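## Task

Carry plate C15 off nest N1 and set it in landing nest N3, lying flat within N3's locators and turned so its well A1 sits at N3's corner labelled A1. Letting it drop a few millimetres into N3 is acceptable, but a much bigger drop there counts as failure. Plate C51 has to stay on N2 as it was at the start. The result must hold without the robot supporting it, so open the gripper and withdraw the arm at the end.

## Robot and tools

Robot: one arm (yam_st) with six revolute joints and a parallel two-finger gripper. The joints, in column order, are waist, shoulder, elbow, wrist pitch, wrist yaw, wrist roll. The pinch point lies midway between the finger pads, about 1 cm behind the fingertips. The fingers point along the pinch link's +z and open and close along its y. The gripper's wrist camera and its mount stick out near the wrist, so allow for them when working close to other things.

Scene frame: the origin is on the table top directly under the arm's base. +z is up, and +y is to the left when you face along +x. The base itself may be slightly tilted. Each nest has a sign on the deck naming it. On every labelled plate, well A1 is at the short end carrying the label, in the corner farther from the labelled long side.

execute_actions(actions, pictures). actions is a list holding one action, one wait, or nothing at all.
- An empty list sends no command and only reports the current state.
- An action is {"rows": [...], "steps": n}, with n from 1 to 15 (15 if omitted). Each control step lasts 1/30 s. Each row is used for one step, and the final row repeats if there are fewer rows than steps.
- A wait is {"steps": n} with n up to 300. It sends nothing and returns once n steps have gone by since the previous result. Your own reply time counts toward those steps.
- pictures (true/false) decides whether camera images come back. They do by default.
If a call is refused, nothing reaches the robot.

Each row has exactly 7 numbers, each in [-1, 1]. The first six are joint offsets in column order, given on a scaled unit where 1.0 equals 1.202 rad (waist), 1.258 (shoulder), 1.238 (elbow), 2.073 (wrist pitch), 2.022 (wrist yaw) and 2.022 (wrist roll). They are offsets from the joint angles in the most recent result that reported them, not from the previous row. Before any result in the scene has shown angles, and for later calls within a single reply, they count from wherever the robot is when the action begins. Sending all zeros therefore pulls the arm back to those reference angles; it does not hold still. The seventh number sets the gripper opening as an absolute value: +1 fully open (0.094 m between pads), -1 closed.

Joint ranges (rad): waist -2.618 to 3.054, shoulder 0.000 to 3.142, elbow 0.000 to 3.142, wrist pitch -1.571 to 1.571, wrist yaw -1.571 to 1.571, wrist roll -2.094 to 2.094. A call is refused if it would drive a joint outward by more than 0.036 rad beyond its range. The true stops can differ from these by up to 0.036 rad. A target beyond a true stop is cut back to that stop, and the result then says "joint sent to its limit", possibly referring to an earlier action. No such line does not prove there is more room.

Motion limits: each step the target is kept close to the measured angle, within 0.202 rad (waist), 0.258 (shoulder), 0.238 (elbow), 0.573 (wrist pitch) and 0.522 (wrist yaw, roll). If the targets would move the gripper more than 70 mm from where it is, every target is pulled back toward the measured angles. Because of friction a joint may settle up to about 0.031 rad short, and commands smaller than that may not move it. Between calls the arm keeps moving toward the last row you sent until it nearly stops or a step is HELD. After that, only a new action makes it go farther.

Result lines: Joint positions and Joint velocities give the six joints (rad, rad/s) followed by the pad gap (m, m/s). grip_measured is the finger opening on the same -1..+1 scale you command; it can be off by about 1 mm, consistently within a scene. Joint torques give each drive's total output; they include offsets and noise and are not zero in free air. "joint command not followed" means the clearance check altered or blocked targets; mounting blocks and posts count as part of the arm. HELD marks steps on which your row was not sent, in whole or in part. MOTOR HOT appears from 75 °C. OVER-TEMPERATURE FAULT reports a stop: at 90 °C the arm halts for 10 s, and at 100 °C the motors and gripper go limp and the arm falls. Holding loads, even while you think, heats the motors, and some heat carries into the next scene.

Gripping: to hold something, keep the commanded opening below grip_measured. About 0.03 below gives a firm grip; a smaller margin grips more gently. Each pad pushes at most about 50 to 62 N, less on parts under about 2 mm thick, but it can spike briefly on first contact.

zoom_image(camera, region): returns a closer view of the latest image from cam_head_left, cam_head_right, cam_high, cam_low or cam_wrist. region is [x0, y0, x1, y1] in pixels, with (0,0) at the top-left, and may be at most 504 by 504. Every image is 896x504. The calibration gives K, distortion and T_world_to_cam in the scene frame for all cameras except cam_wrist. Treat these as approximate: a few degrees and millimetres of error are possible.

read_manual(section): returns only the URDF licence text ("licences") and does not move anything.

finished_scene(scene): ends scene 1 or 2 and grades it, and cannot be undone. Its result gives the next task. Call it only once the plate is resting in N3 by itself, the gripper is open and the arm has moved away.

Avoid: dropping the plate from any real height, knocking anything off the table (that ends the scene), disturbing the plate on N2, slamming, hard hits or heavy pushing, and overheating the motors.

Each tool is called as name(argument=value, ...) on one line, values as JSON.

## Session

execute_actions(actions=[])

Scene clock: 0.00 s of 6000.00 s.
grip_measured=+1.000
Joint positions: [-1.158  1.792  1.461 -1.282  0.425  1.222  0.094]
Joint velocities: [ 0.012  0.002  0.007 -0.066  0.037  0.022  0.   ]
Joint torques (N m, as the arm reports them, + toward a larger angle): no reading
Motor temperatures (°C, as the motors report them): [26 33 23 26 24 24]

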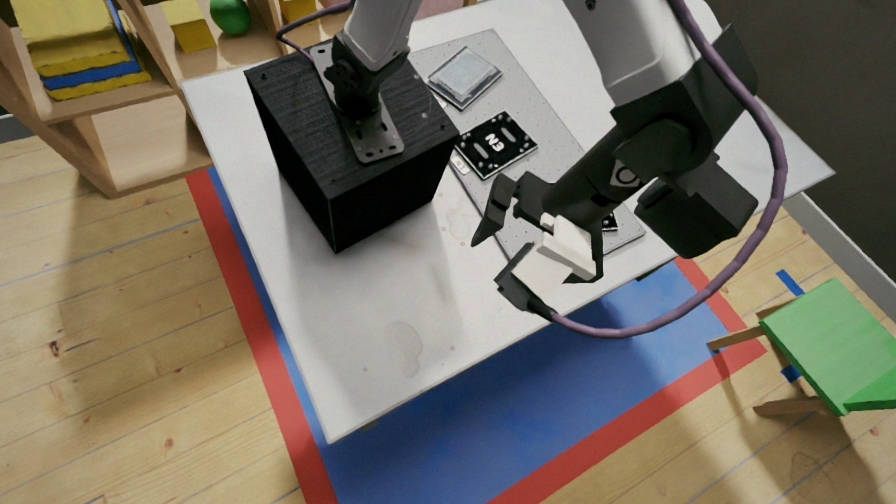

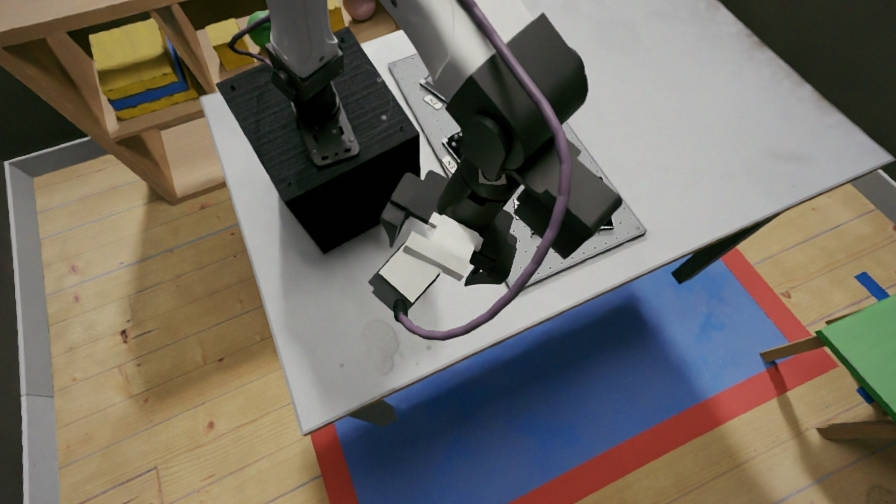

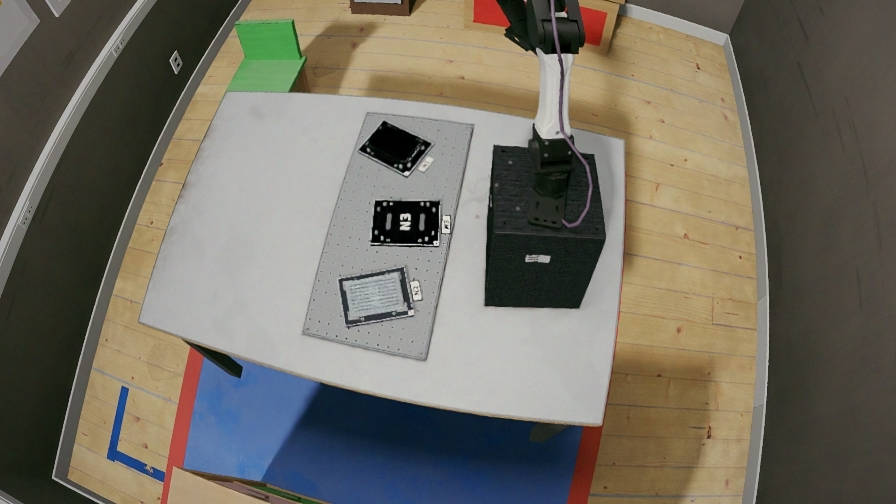

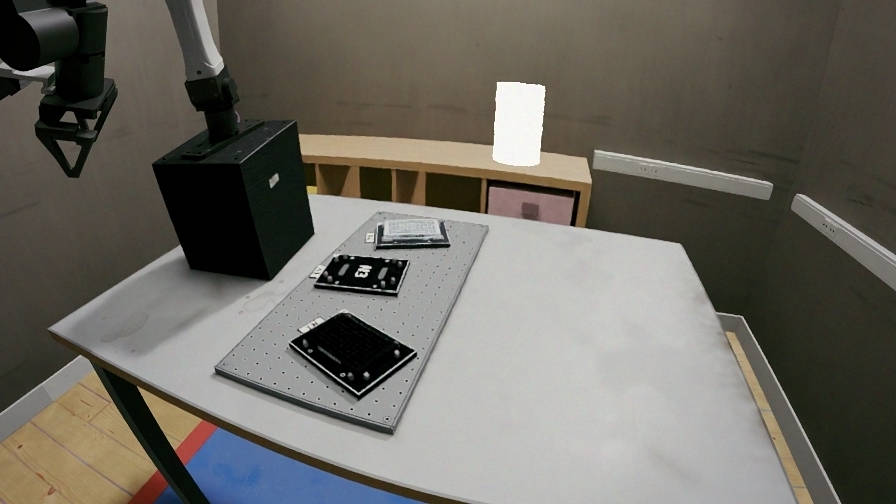

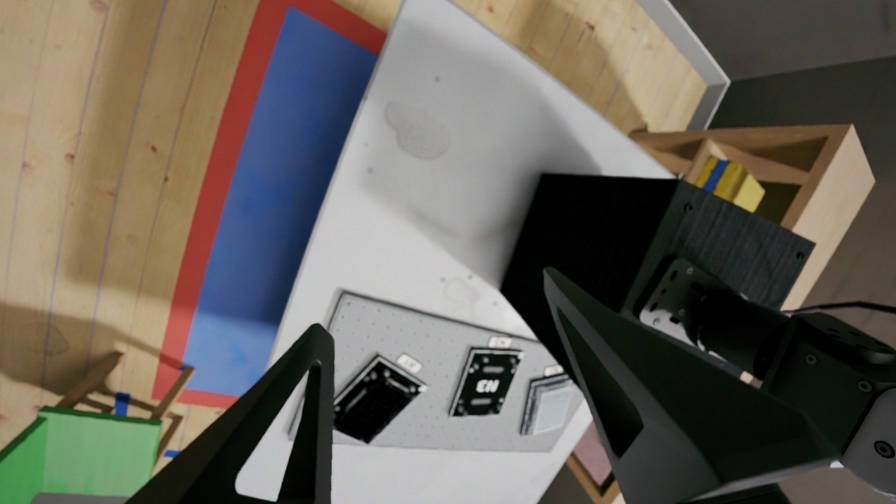

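zoom_image(camera="cam_high", region=[340,100,480,260])

zoom_image(camera="cam_low", region=[270,240,450,410])

Region (340, 100, 480, 260) of cam_high's 896x504 image, scaled by 3.150, with more detail than that image has; it fills the left 441 columns of this view, and the rest is white.

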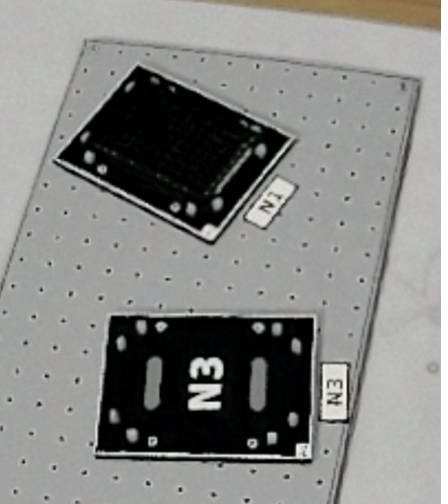

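Region (270, 240, 450, 410) of cam_low's 896x504 image, scaled by 2.800, with more detail than that image has.

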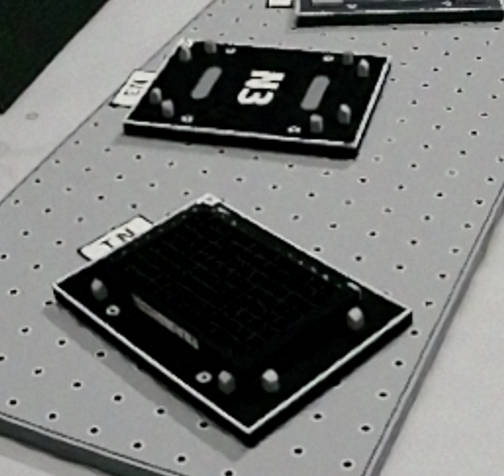

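execute_actions(actions=[{"rows":[[0.1,0.05,0.01,0.05,-0.02,-0.1,1],[0.2,0.12,0.03,0.12,-0.04,-0.2,1],[0.3,0.2,0.05,0.2,-0.06,-0.3,1],[0.4,0.28,0.06,0.27,-0.08,-0.4,1],[0.5,0.36,0.08,0.33,-0.1,-0.5,1],[0.58,0.44,0.09,0.37,-0.111,-0.6,1],[0.618,0.52,0.1,0.4,-0.111,-0.643,1],[0.618,0.579,0.1,0.401,-0.111,-0.643,1]],"steps":15}], pictures=false)

execute_actions(actions=[{"steps":30}], pictures=true)

Scene clock: 10.50 s of 6000.00 s.
grip_measured=+1.000
Joint positions: [-0.709  2.249  1.554 -0.717  0.289  0.575  0.094]
Joint velocities: [ 0.93   1.121  0.1    0.989 -0.286 -1.341  0.   ]
Joint torques (N m, as the arm reports them, + toward a larger angle): [  1.55 -11.49   6.47   0.29  -0.03  -0.11]
Motor temperatures (°C, as the motors report them): [26 35 24 26 24 24]
Steps of this call (steps 1 to 90: nothing new was sent; then 7.00 s passed at rest; steps 91 to 105: all 15 steps of this action). Readings (joint positions):
91: [-1.146 1.795 1.461 -1.275 0.425 1.192]
92: [-1.118 1.807 1.464 -1.255 0.422 1.148]
94: [-1.046 1.856 1.480 -1.185 0.404 1.056]
98: [-0.926 1.989 1.512 -0.999 0.352 0.893]
105: the state above

Scene clock: 11.50 s of 6000.00 s.
grip_measured=+1.000
Joint positions: [-0.417  2.538  1.568 -0.462  0.201 -0.067  0.094]
Joint velocities: [-0.002 -0.012  0.002  0.022 -0.022 -0.037  0.   ]
Joint torques (N m, as the arm reports them, + toward a larger angle): [  1.23 -14.97   6.27   0.7   -0.02  -0.18]
Motor temperatures (°C, as the motors report them): [26 36 24 26 24 24]
Steps of this call (steps 1 to 30: the robot went on to your last target). Readings (joint positions):
1: [-0.675 2.290 1.557 -0.687 0.282 0.526]
2: [-0.640 2.330 1.559 -0.660 0.275 0.475]
4: [-0.565 2.405 1.560 -0.610 0.263 0.360]
8: [-0.415 2.519 1.560 -0.523 0.224 0.115]
30: the state above

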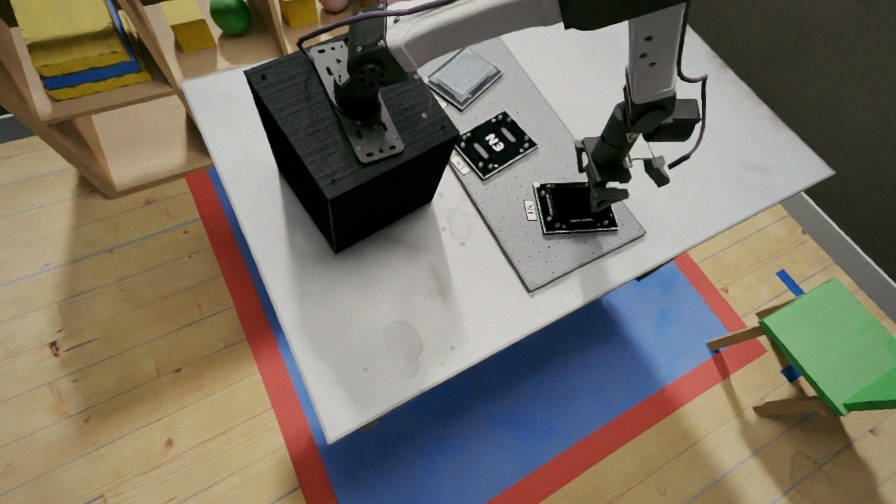

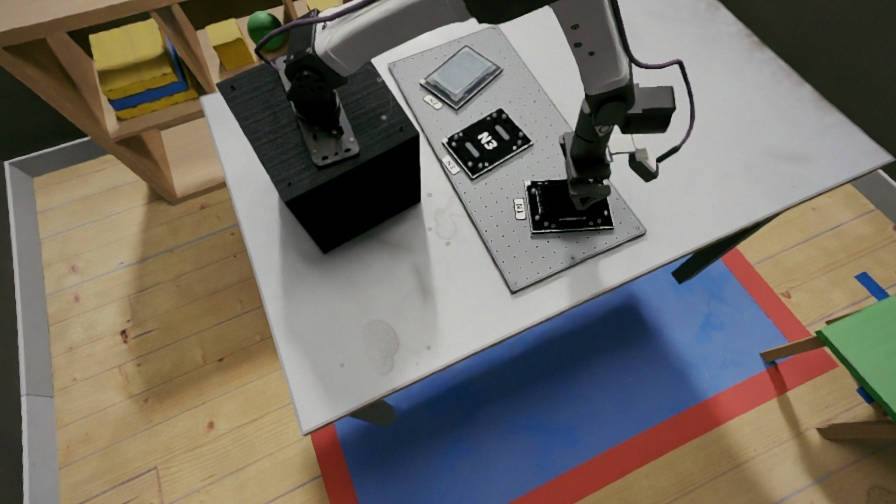

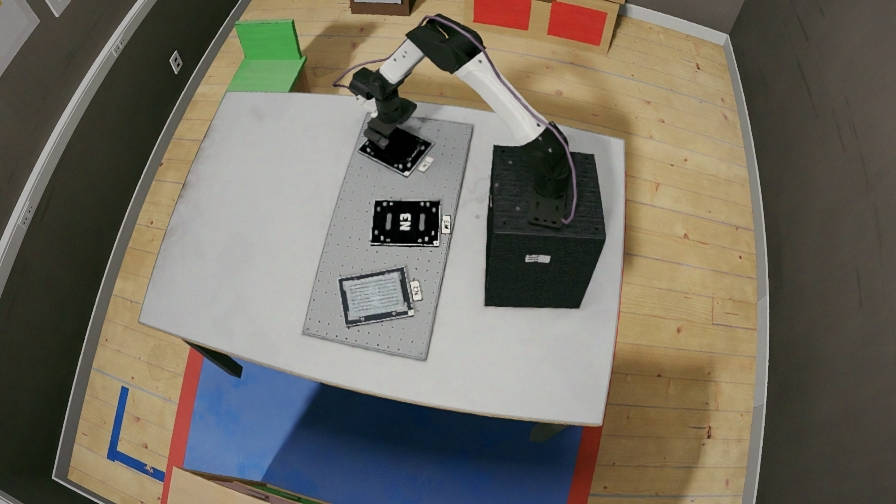

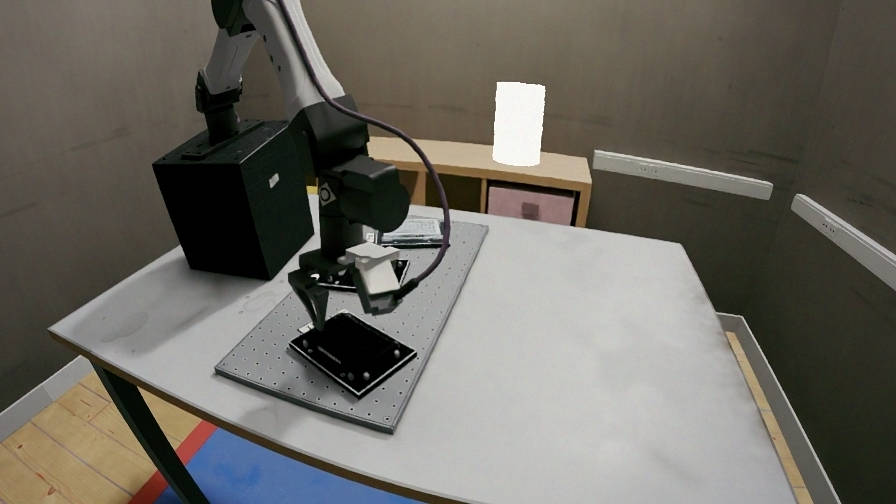

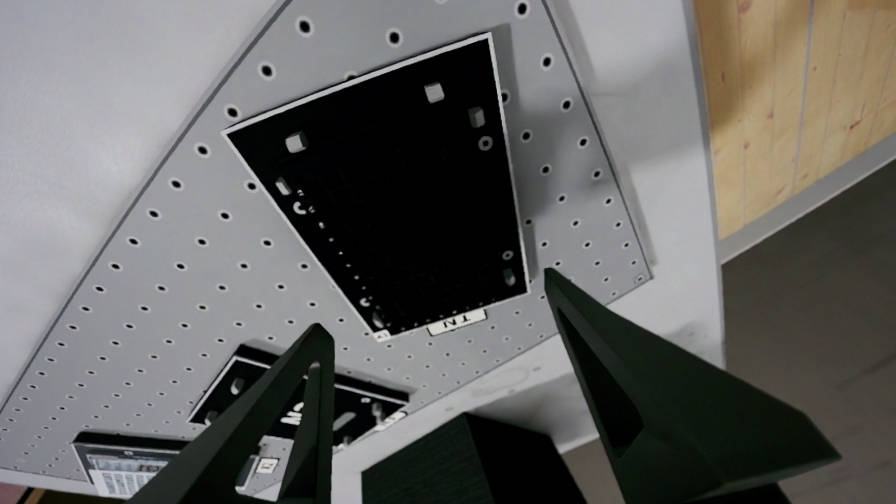

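execute_actions(actions=[{"rows":[[-0.003,0.02,0.015,0.008,0,0,1],[-0.006,0.04,0.03,0.016,0,0,1],[-0.01,0.06,0.05,0.026,0,0,1]],"steps":15}])

Scene clock: 13.33 s of 6000.00 s.
grip_measured=+1.000
Joint positions: [-0.424  2.602  1.613 -0.421  0.201 -0.068  0.094]
Joint velocities: [-0.007 -0.012 -0.007 -0.007 -0.051  0.007  0.   ]
Joint torques (N m, as the arm reports them, + toward a larger angle): [  0.77 -12.9    6.24   0.72  -0.01  -0.08]
Motor temperatures (°C, as the motors report them): [26 37 24 26 24 24]
Steps of this call (steps 1 to 15: the robot went on to your last target; steps 16 to 40: nothing new was sent; steps 41 to 55: all 15 steps of this action). Readings (joint positions):
41: [-0.417 2.538 1.568 -0.461 0.201 -0.068]
42: [-0.417 2.542 1.572 -0.460 0.201 -0.068]
44: [-0.419 2.566 1.599 -0.446 0.201 -0.068]
48: [-0.423 2.597 1.613 -0.425 0.201 -0.068]
55: the state above

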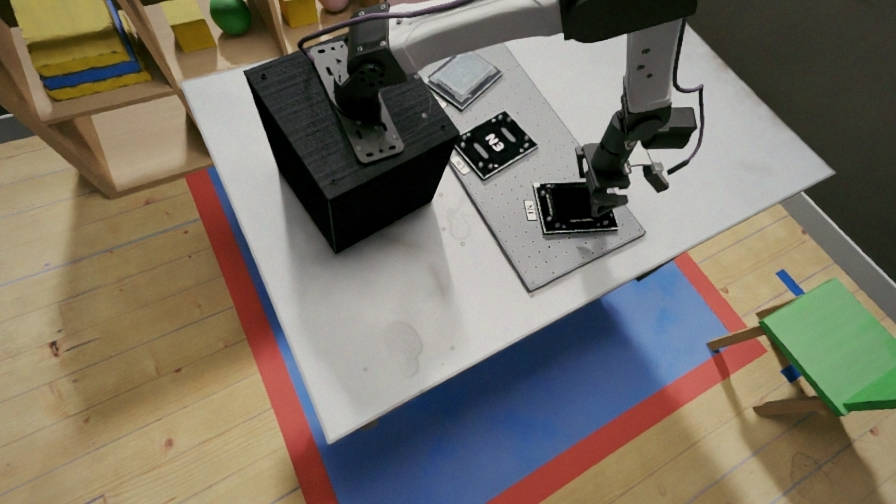

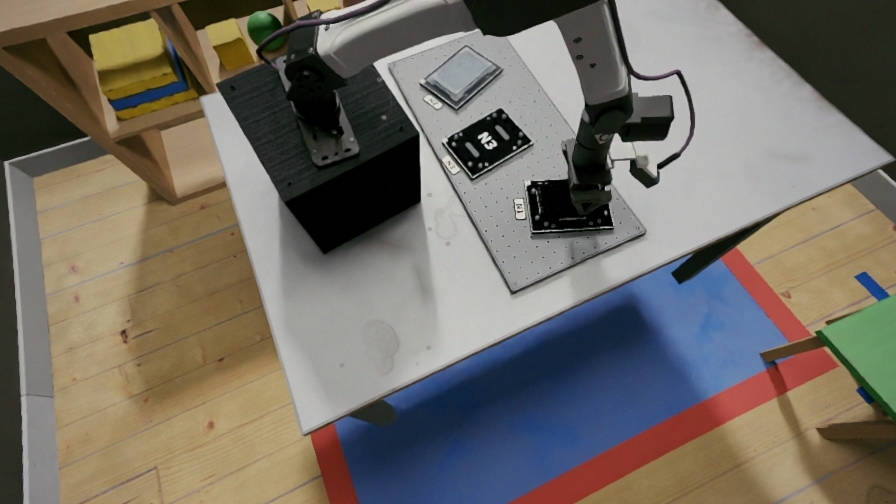

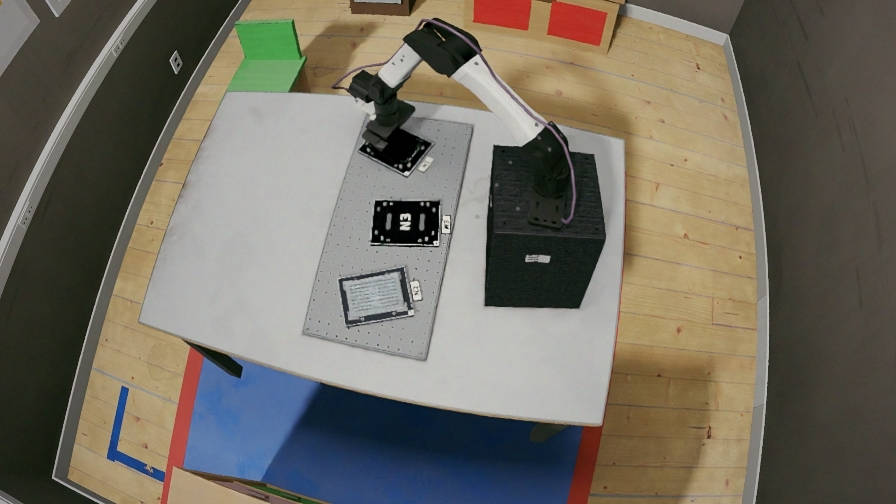

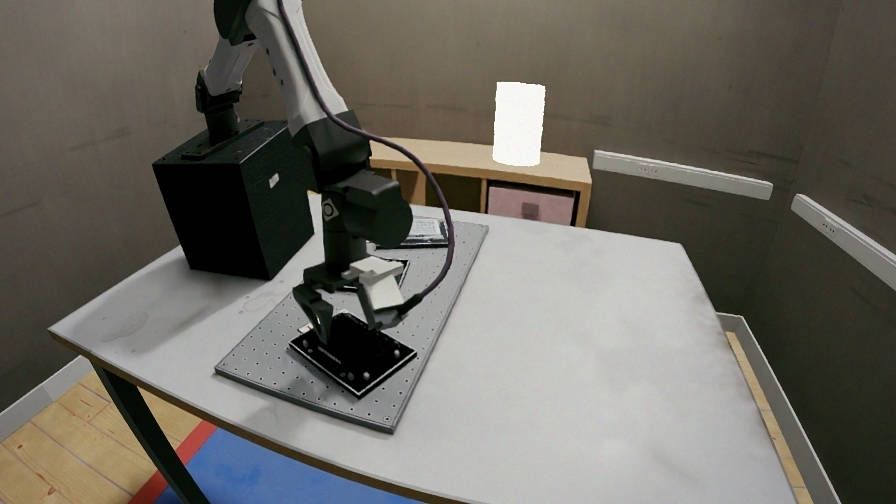

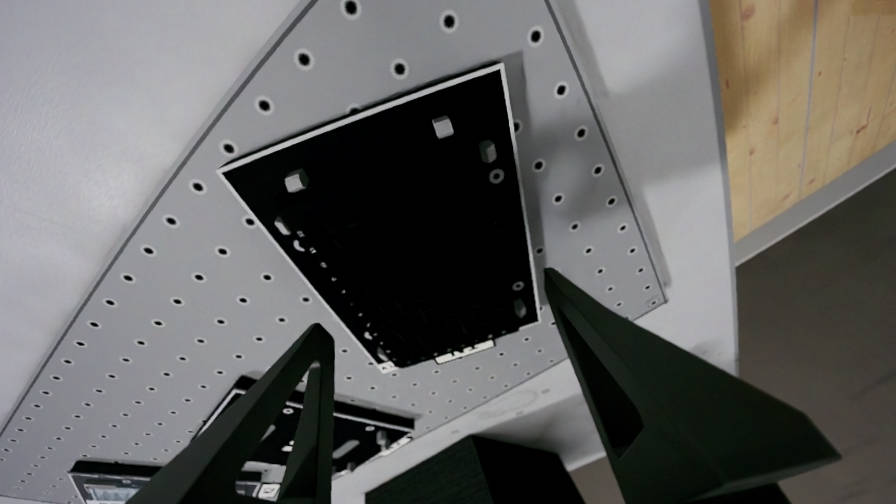

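execute_actions(actions=[{"rows":[[-0.003,0.02,0.015,0.008,0,0,1],[-0.006,0.04,0.02,0.016,0,0,1],[-0.01,0.06,0.03,0.03,0,0,1]],"steps":15}])

Scene clock: 15.63 s of 6000.00 s.
grip_measured=+1.000
Joint positions: [-0.43   2.669  1.635 -0.372  0.201 -0.068  0.094]
Joint velocities: [-0.022 -0.002 -0.007  0.037 -0.051  0.022  0.   ]
Joint torques (N m, as the arm reports them, + toward a larger angle): [  0.71 -13.21   5.99   0.71  -0.01  -0.09]
Motor temperatures (°C, as the motors report them): [26 38 25 26 24 24]
Steps of this call (steps 1 to 15: the robot went on to your last target; steps 16 to 54: nothing new was sent; steps 55 to 69: all 15 steps of this action). Readings (joint positions):
55: [-0.424 2.602 1.613 -0.418 0.201 -0.068]
56: [-0.424 2.605 1.614 -0.416 0.201 -0.068]
58: [-0.425 2.626 1.630 -0.397 0.201 -0.068]
62: [-0.429 2.661 1.635 -0.378 0.201 -0.068]
69: the state above

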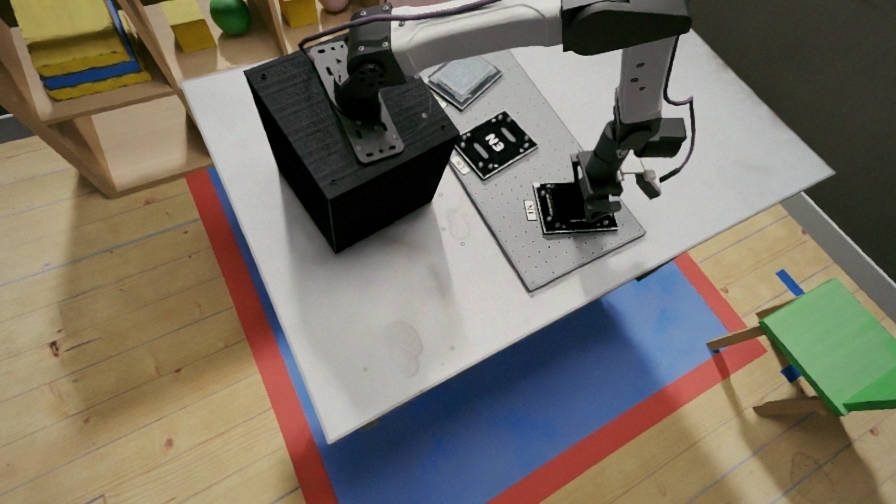

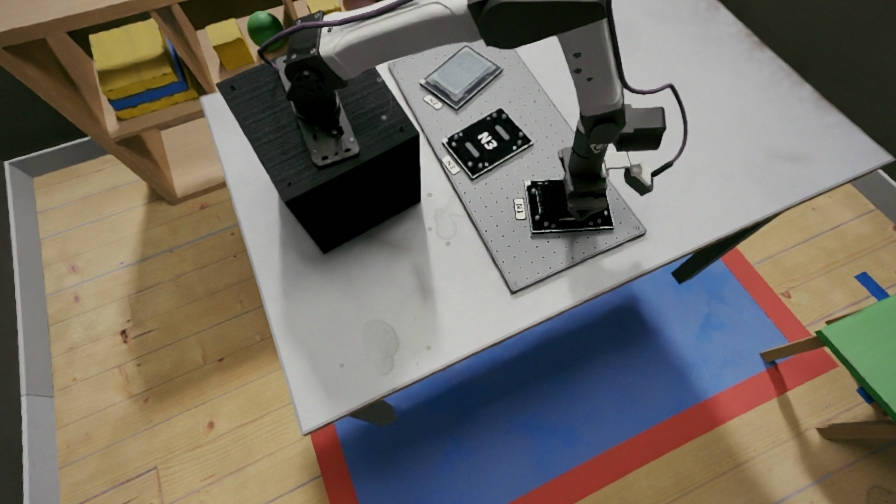

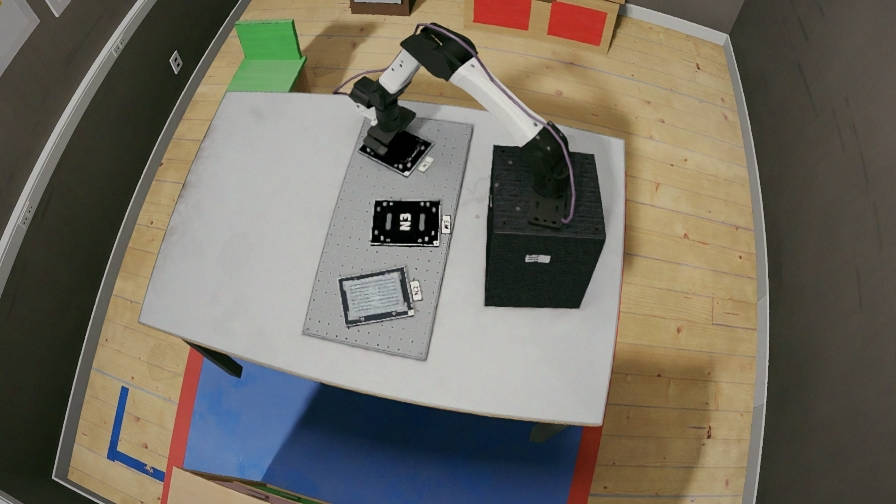

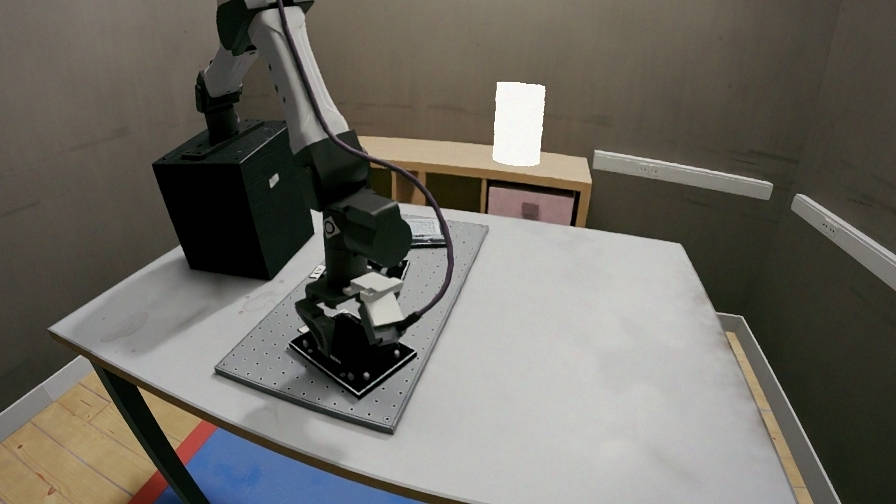

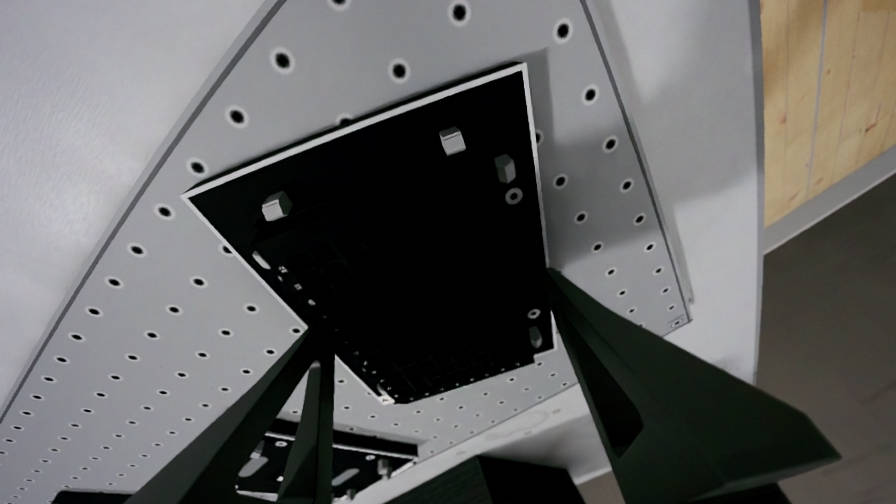

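zoom_image(camera="cam_wrist", region=[150,30,650,450])

zoom_image(camera="cam_low", region=[260,270,440,410])

Region (150, 30, 650, 450) of cam_wrist's 896x504 image, scaled by 1.008, with more detail than that image has; it fills the top 423 rows of this view, and the rest is white.

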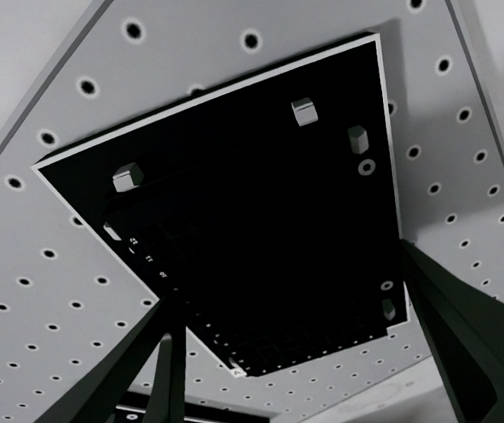

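Region (260, 270, 440, 410) of cam_low's 896x504 image, scaled by 2.800, with more detail than that image has.

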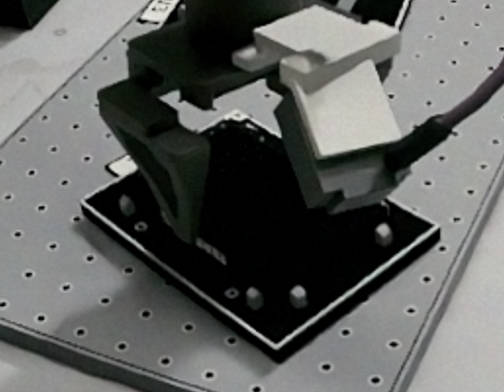

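execute_actions(actions=[{"rows":[[0.012,0,0,0,0,-0.02,1],[0.012,0,0,0,0,-0.02,1],[0.012,0,0,0,0,-0.02,1],[0.012,0.015,0.015,0.006,0,-0.02,1],[0.01,0.03,0.03,0.012,0,-0.02,1],[0.01,0.04,0.035,0.015,0,-0.02,1]],"steps":15}])

zoom_image(camera="cam_low", region=[260,270,440,410])

Scene clock: 19.83 s of 6000.00 s.
grip_measured=+1.000
Joint positions: [-0.424  2.705  1.661 -0.353  0.201 -0.097  0.094]
Joint velocities: [-0.002 -0.012  0.012 -0.037  0.022 -0.007  0.   ]
Joint torques (N m, as the arm reports them, + toward a larger angle): [  1.67 -13.05   5.92   0.78  -0.02  -0.23]
Motor temperatures (°C, as the motors report them): [26 40 25 27 24 24]
Steps of this call (steps 1 to 15: the robot went on to your last target; steps 16 to 90: nothing new was sent; then 0.70 s passed at rest; steps 91 to 105: all 15 steps of this action). Readings (joint positions):
91: [-0.430 2.669 1.635 -0.369 0.201 -0.073]
92: [-0.429 2.669 1.635 -0.369 0.201 -0.078]
94: [-0.426 2.669 1.635 -0.369 0.201 -0.085]
98: [-0.424 2.692 1.659 -0.357 0.201 -0.093]
105: the state above

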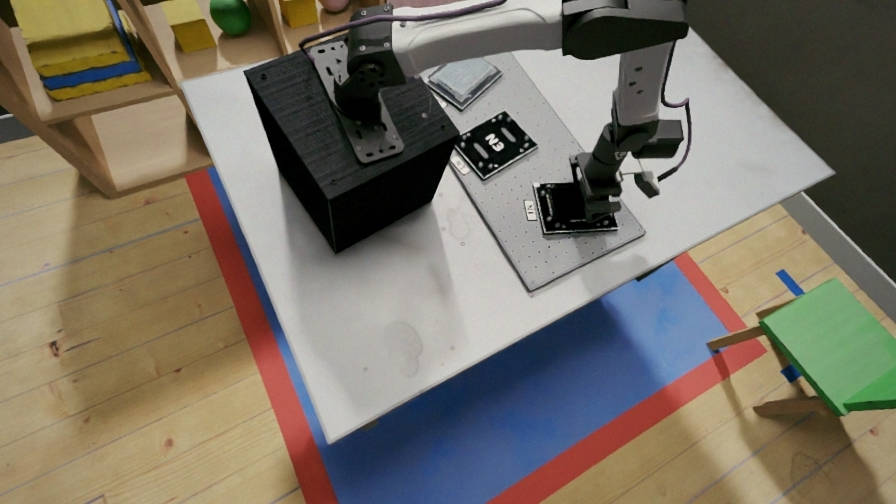

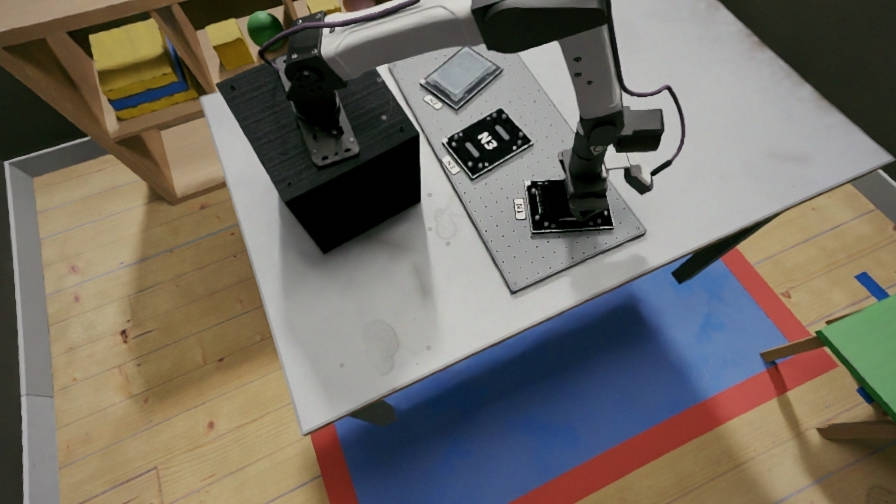

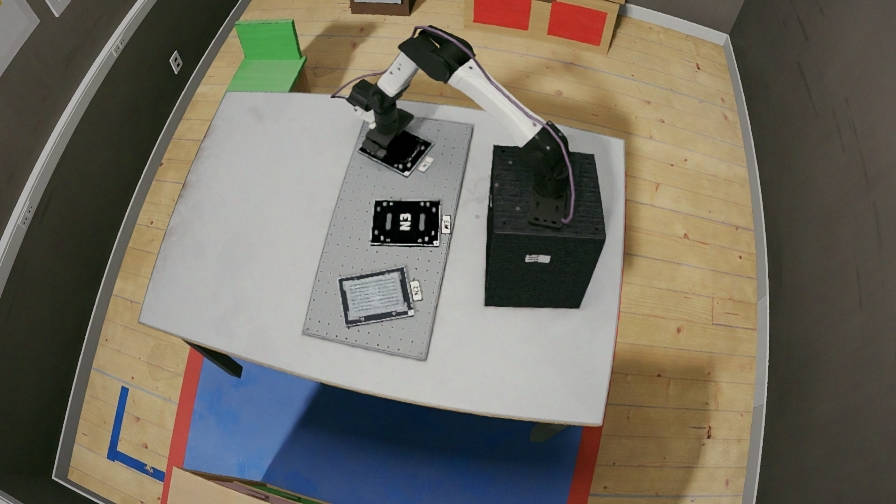

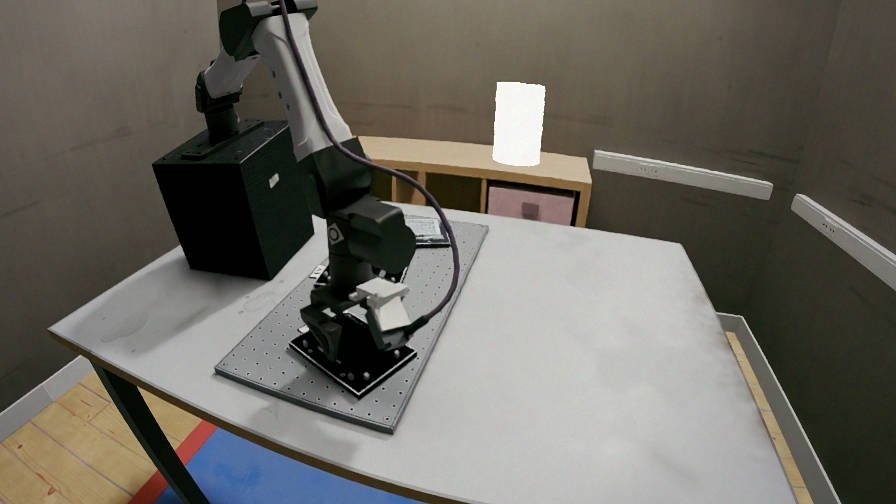

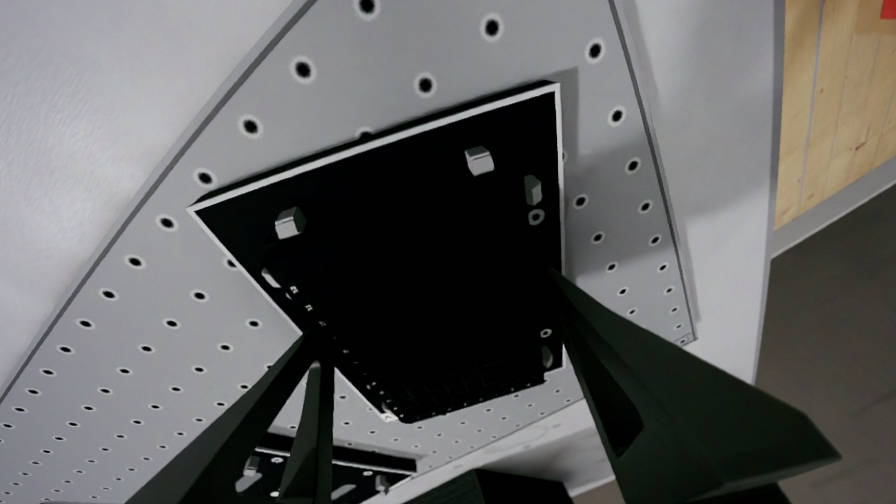

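Region (260, 270, 440, 410) of cam_low's 896x504 image, scaled by 2.800, with more detail than that image has.

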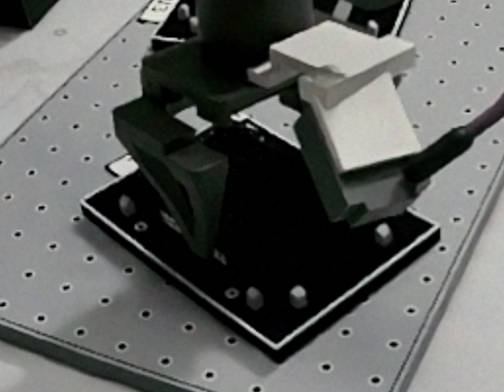

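execute_actions(actions=[{"rows":[[0,0.015,0.01,0.004,0,0,1],[0,0.025,0.02,0.006,0,0,1],[0,0.025,0.02,0.006,0,0,1],[0,0.025,0.02,0.006,0,0,1],[0,0.025,0.02,0.006,0,0,1],[0,0.025,0.02,0.006,0,0,1],[0,0.025,0.02,0.006,0,0,0.9],[0,0.025,0.02,0.006,0,0,0.82],[0,0.025,0.02,0.006,0,0,0.77],[0,0.025,0.02,0.006,0,0,0.74],[0,0.025,0.02,0.006,0,0,0.71],[0,0.025,0.02,0.006,0,0,0.69]],"steps":15}])

zoom_image(camera="cam_low", region=[260,270,440,410])

Scene clock: 21.87 s of 6000.00 s.
grip_measured=+0.731
Joint positions: [-0.424  2.707  1.665 -0.355  0.201 -0.098  0.081]
Joint velocities: [-0.002 -0.002  0.007 -0.007 -0.037 -0.051  0.   ]
Joint torques (N m, as the arm reports them, + toward a larger angle): [  1.2  -11.94   6.25   0.84  -0.01  -0.08]
Motor temperatures (°C, as the motors report them): [26 41 25 27 24 24]
Steps of this call (steps 1 to 15: the robot went on to your last target; steps 16 to 46: nothing new was sent; steps 47 to 61: all 15 steps of this action). Readings (joint positions):
47: [-0.424 2.705 1.661 -0.352 0.201 -0.098]
48: [-0.424 2.705 1.661 -0.352 0.201 -0.098]
50: [-0.424 2.705 1.661 -0.352 0.201 -0.098]
54: [-0.424 2.705 1.661 -0.352 0.201 -0.098]
61: the state above

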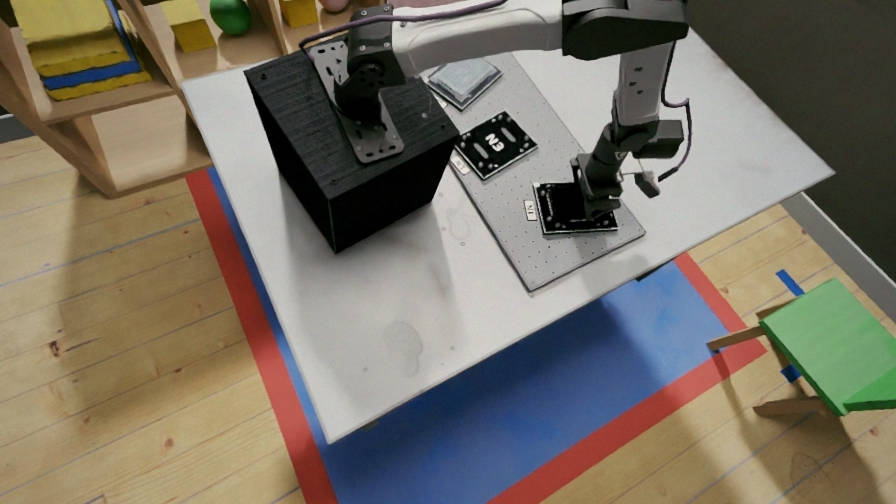

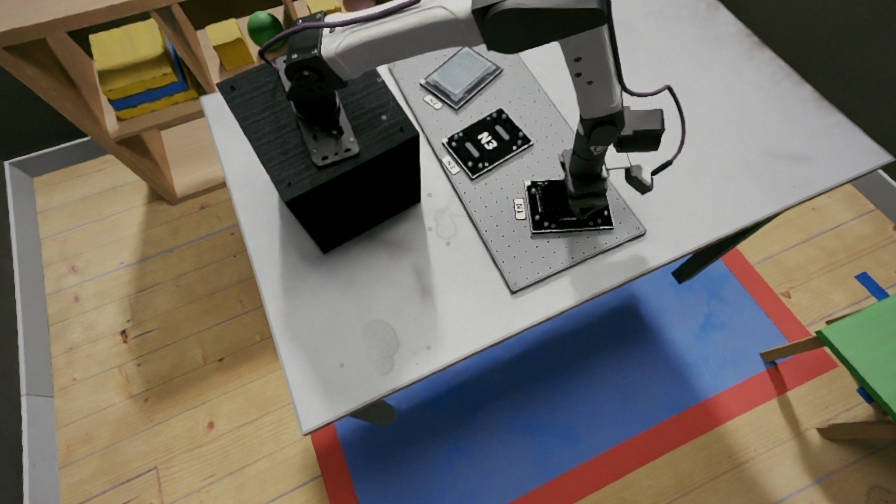

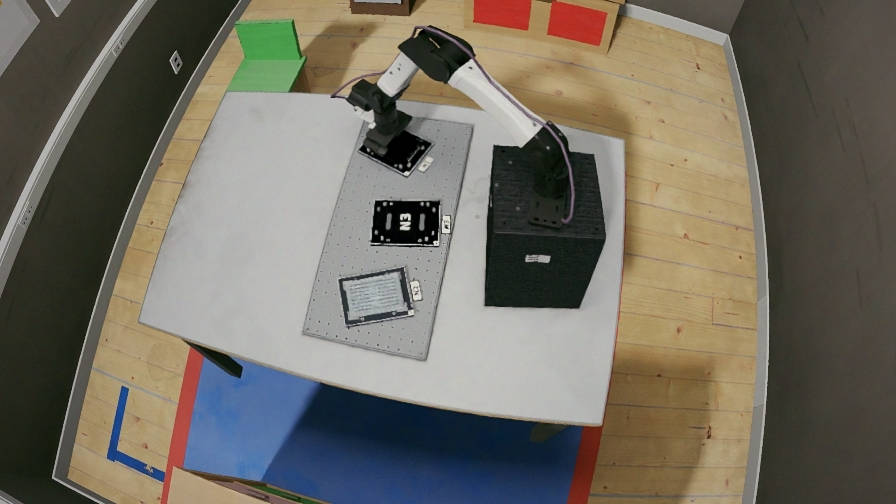

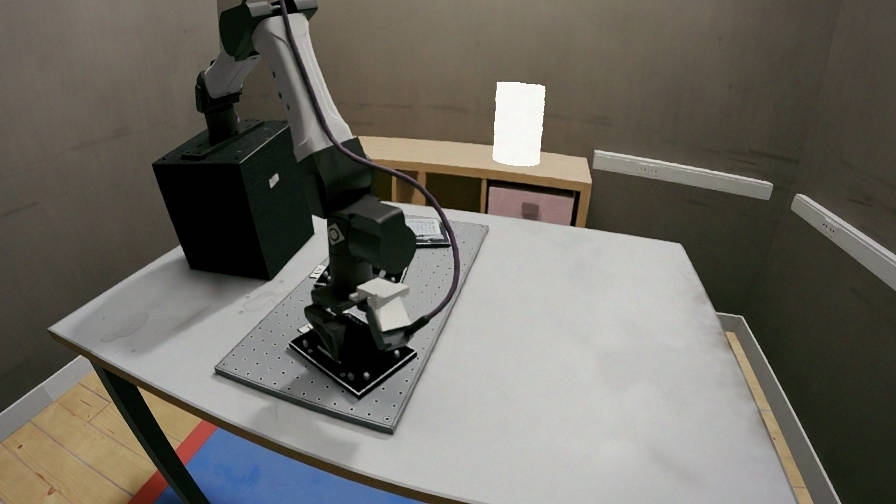

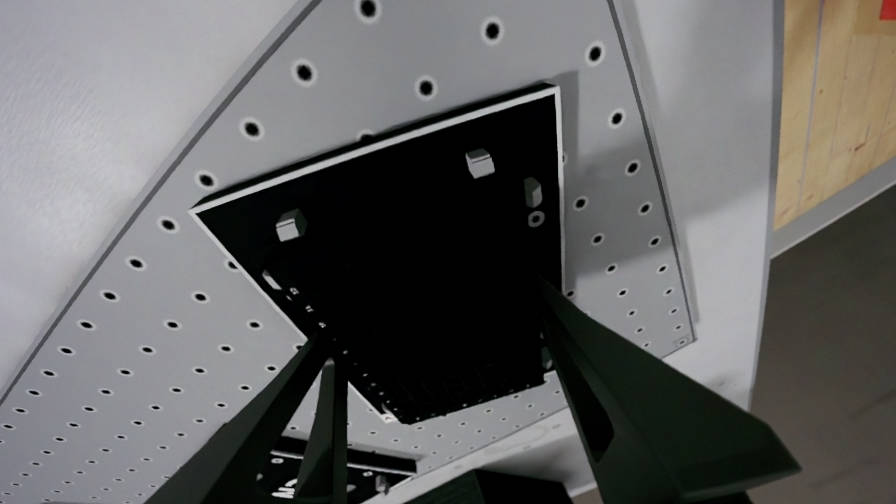

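Region (260, 270, 440, 410) of cam_low's 896x504 image, scaled by 2.800, with more detail than that image has.

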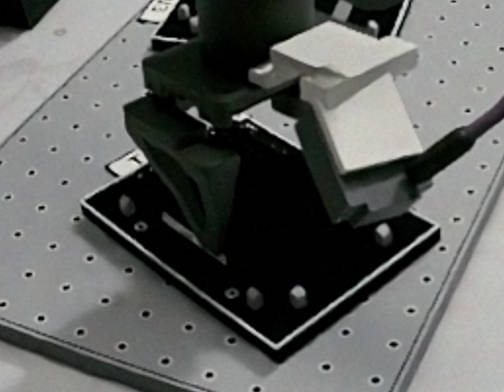

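execute_actions(actions=[{"rows":[[0,-0.01,-0.008,-0.003,0,0,0.69],[0,-0.025,-0.018,-0.007,0,0,0.69],[0.002,-0.045,-0.03,-0.013,0,0,0.69],[0.004,-0.065,-0.04,-0.02,0,0,0.69],[0.006,-0.09,-0.055,-0.027,0,0,0.69],[0.008,-0.115,-0.07,-0.034,0,0,0.69],[0.01,-0.14,-0.085,-0.041,0,0,0.69],[0.012,-0.16,-0.095,-0.047,0,0,0.69]],"steps":15}], pictures=false)

Scene clock: 27.53 s of 6000.00 s.
grip_measured=+0.731
Joint positions: [-0.417  2.513  1.565 -0.425  0.198 -0.098  0.081]
Joint velocities: [-0.017 -0.022  0.002 -0.081  0.007  0.037 -0.001]
Joint torques (N m, as the arm reports them, + toward a larger angle): [  1.61 -14.32   3.93   0.52   0.03  -0.1 ]
Motor temperatures (°C, as the motors report them): [26 43 25 27 24 24]
Steps of this call (steps 1 to 15: the robot went on to your last target; steps 16 to 90: nothing new was sent; then 2.17 s passed at rest; steps 91 to 105: all 15 steps of this action). Readings (joint positions):
91: [-0.424 2.708 1.666 -0.356 0.201 -0.098]
92: [-0.424 2.708 1.666 -0.356 0.201 -0.098]
94: [-0.424 2.694 1.652 -0.353 0.200 -0.098]
98: [-0.421 2.596 1.584 -0.386 0.198 -0.098]
105: the state above


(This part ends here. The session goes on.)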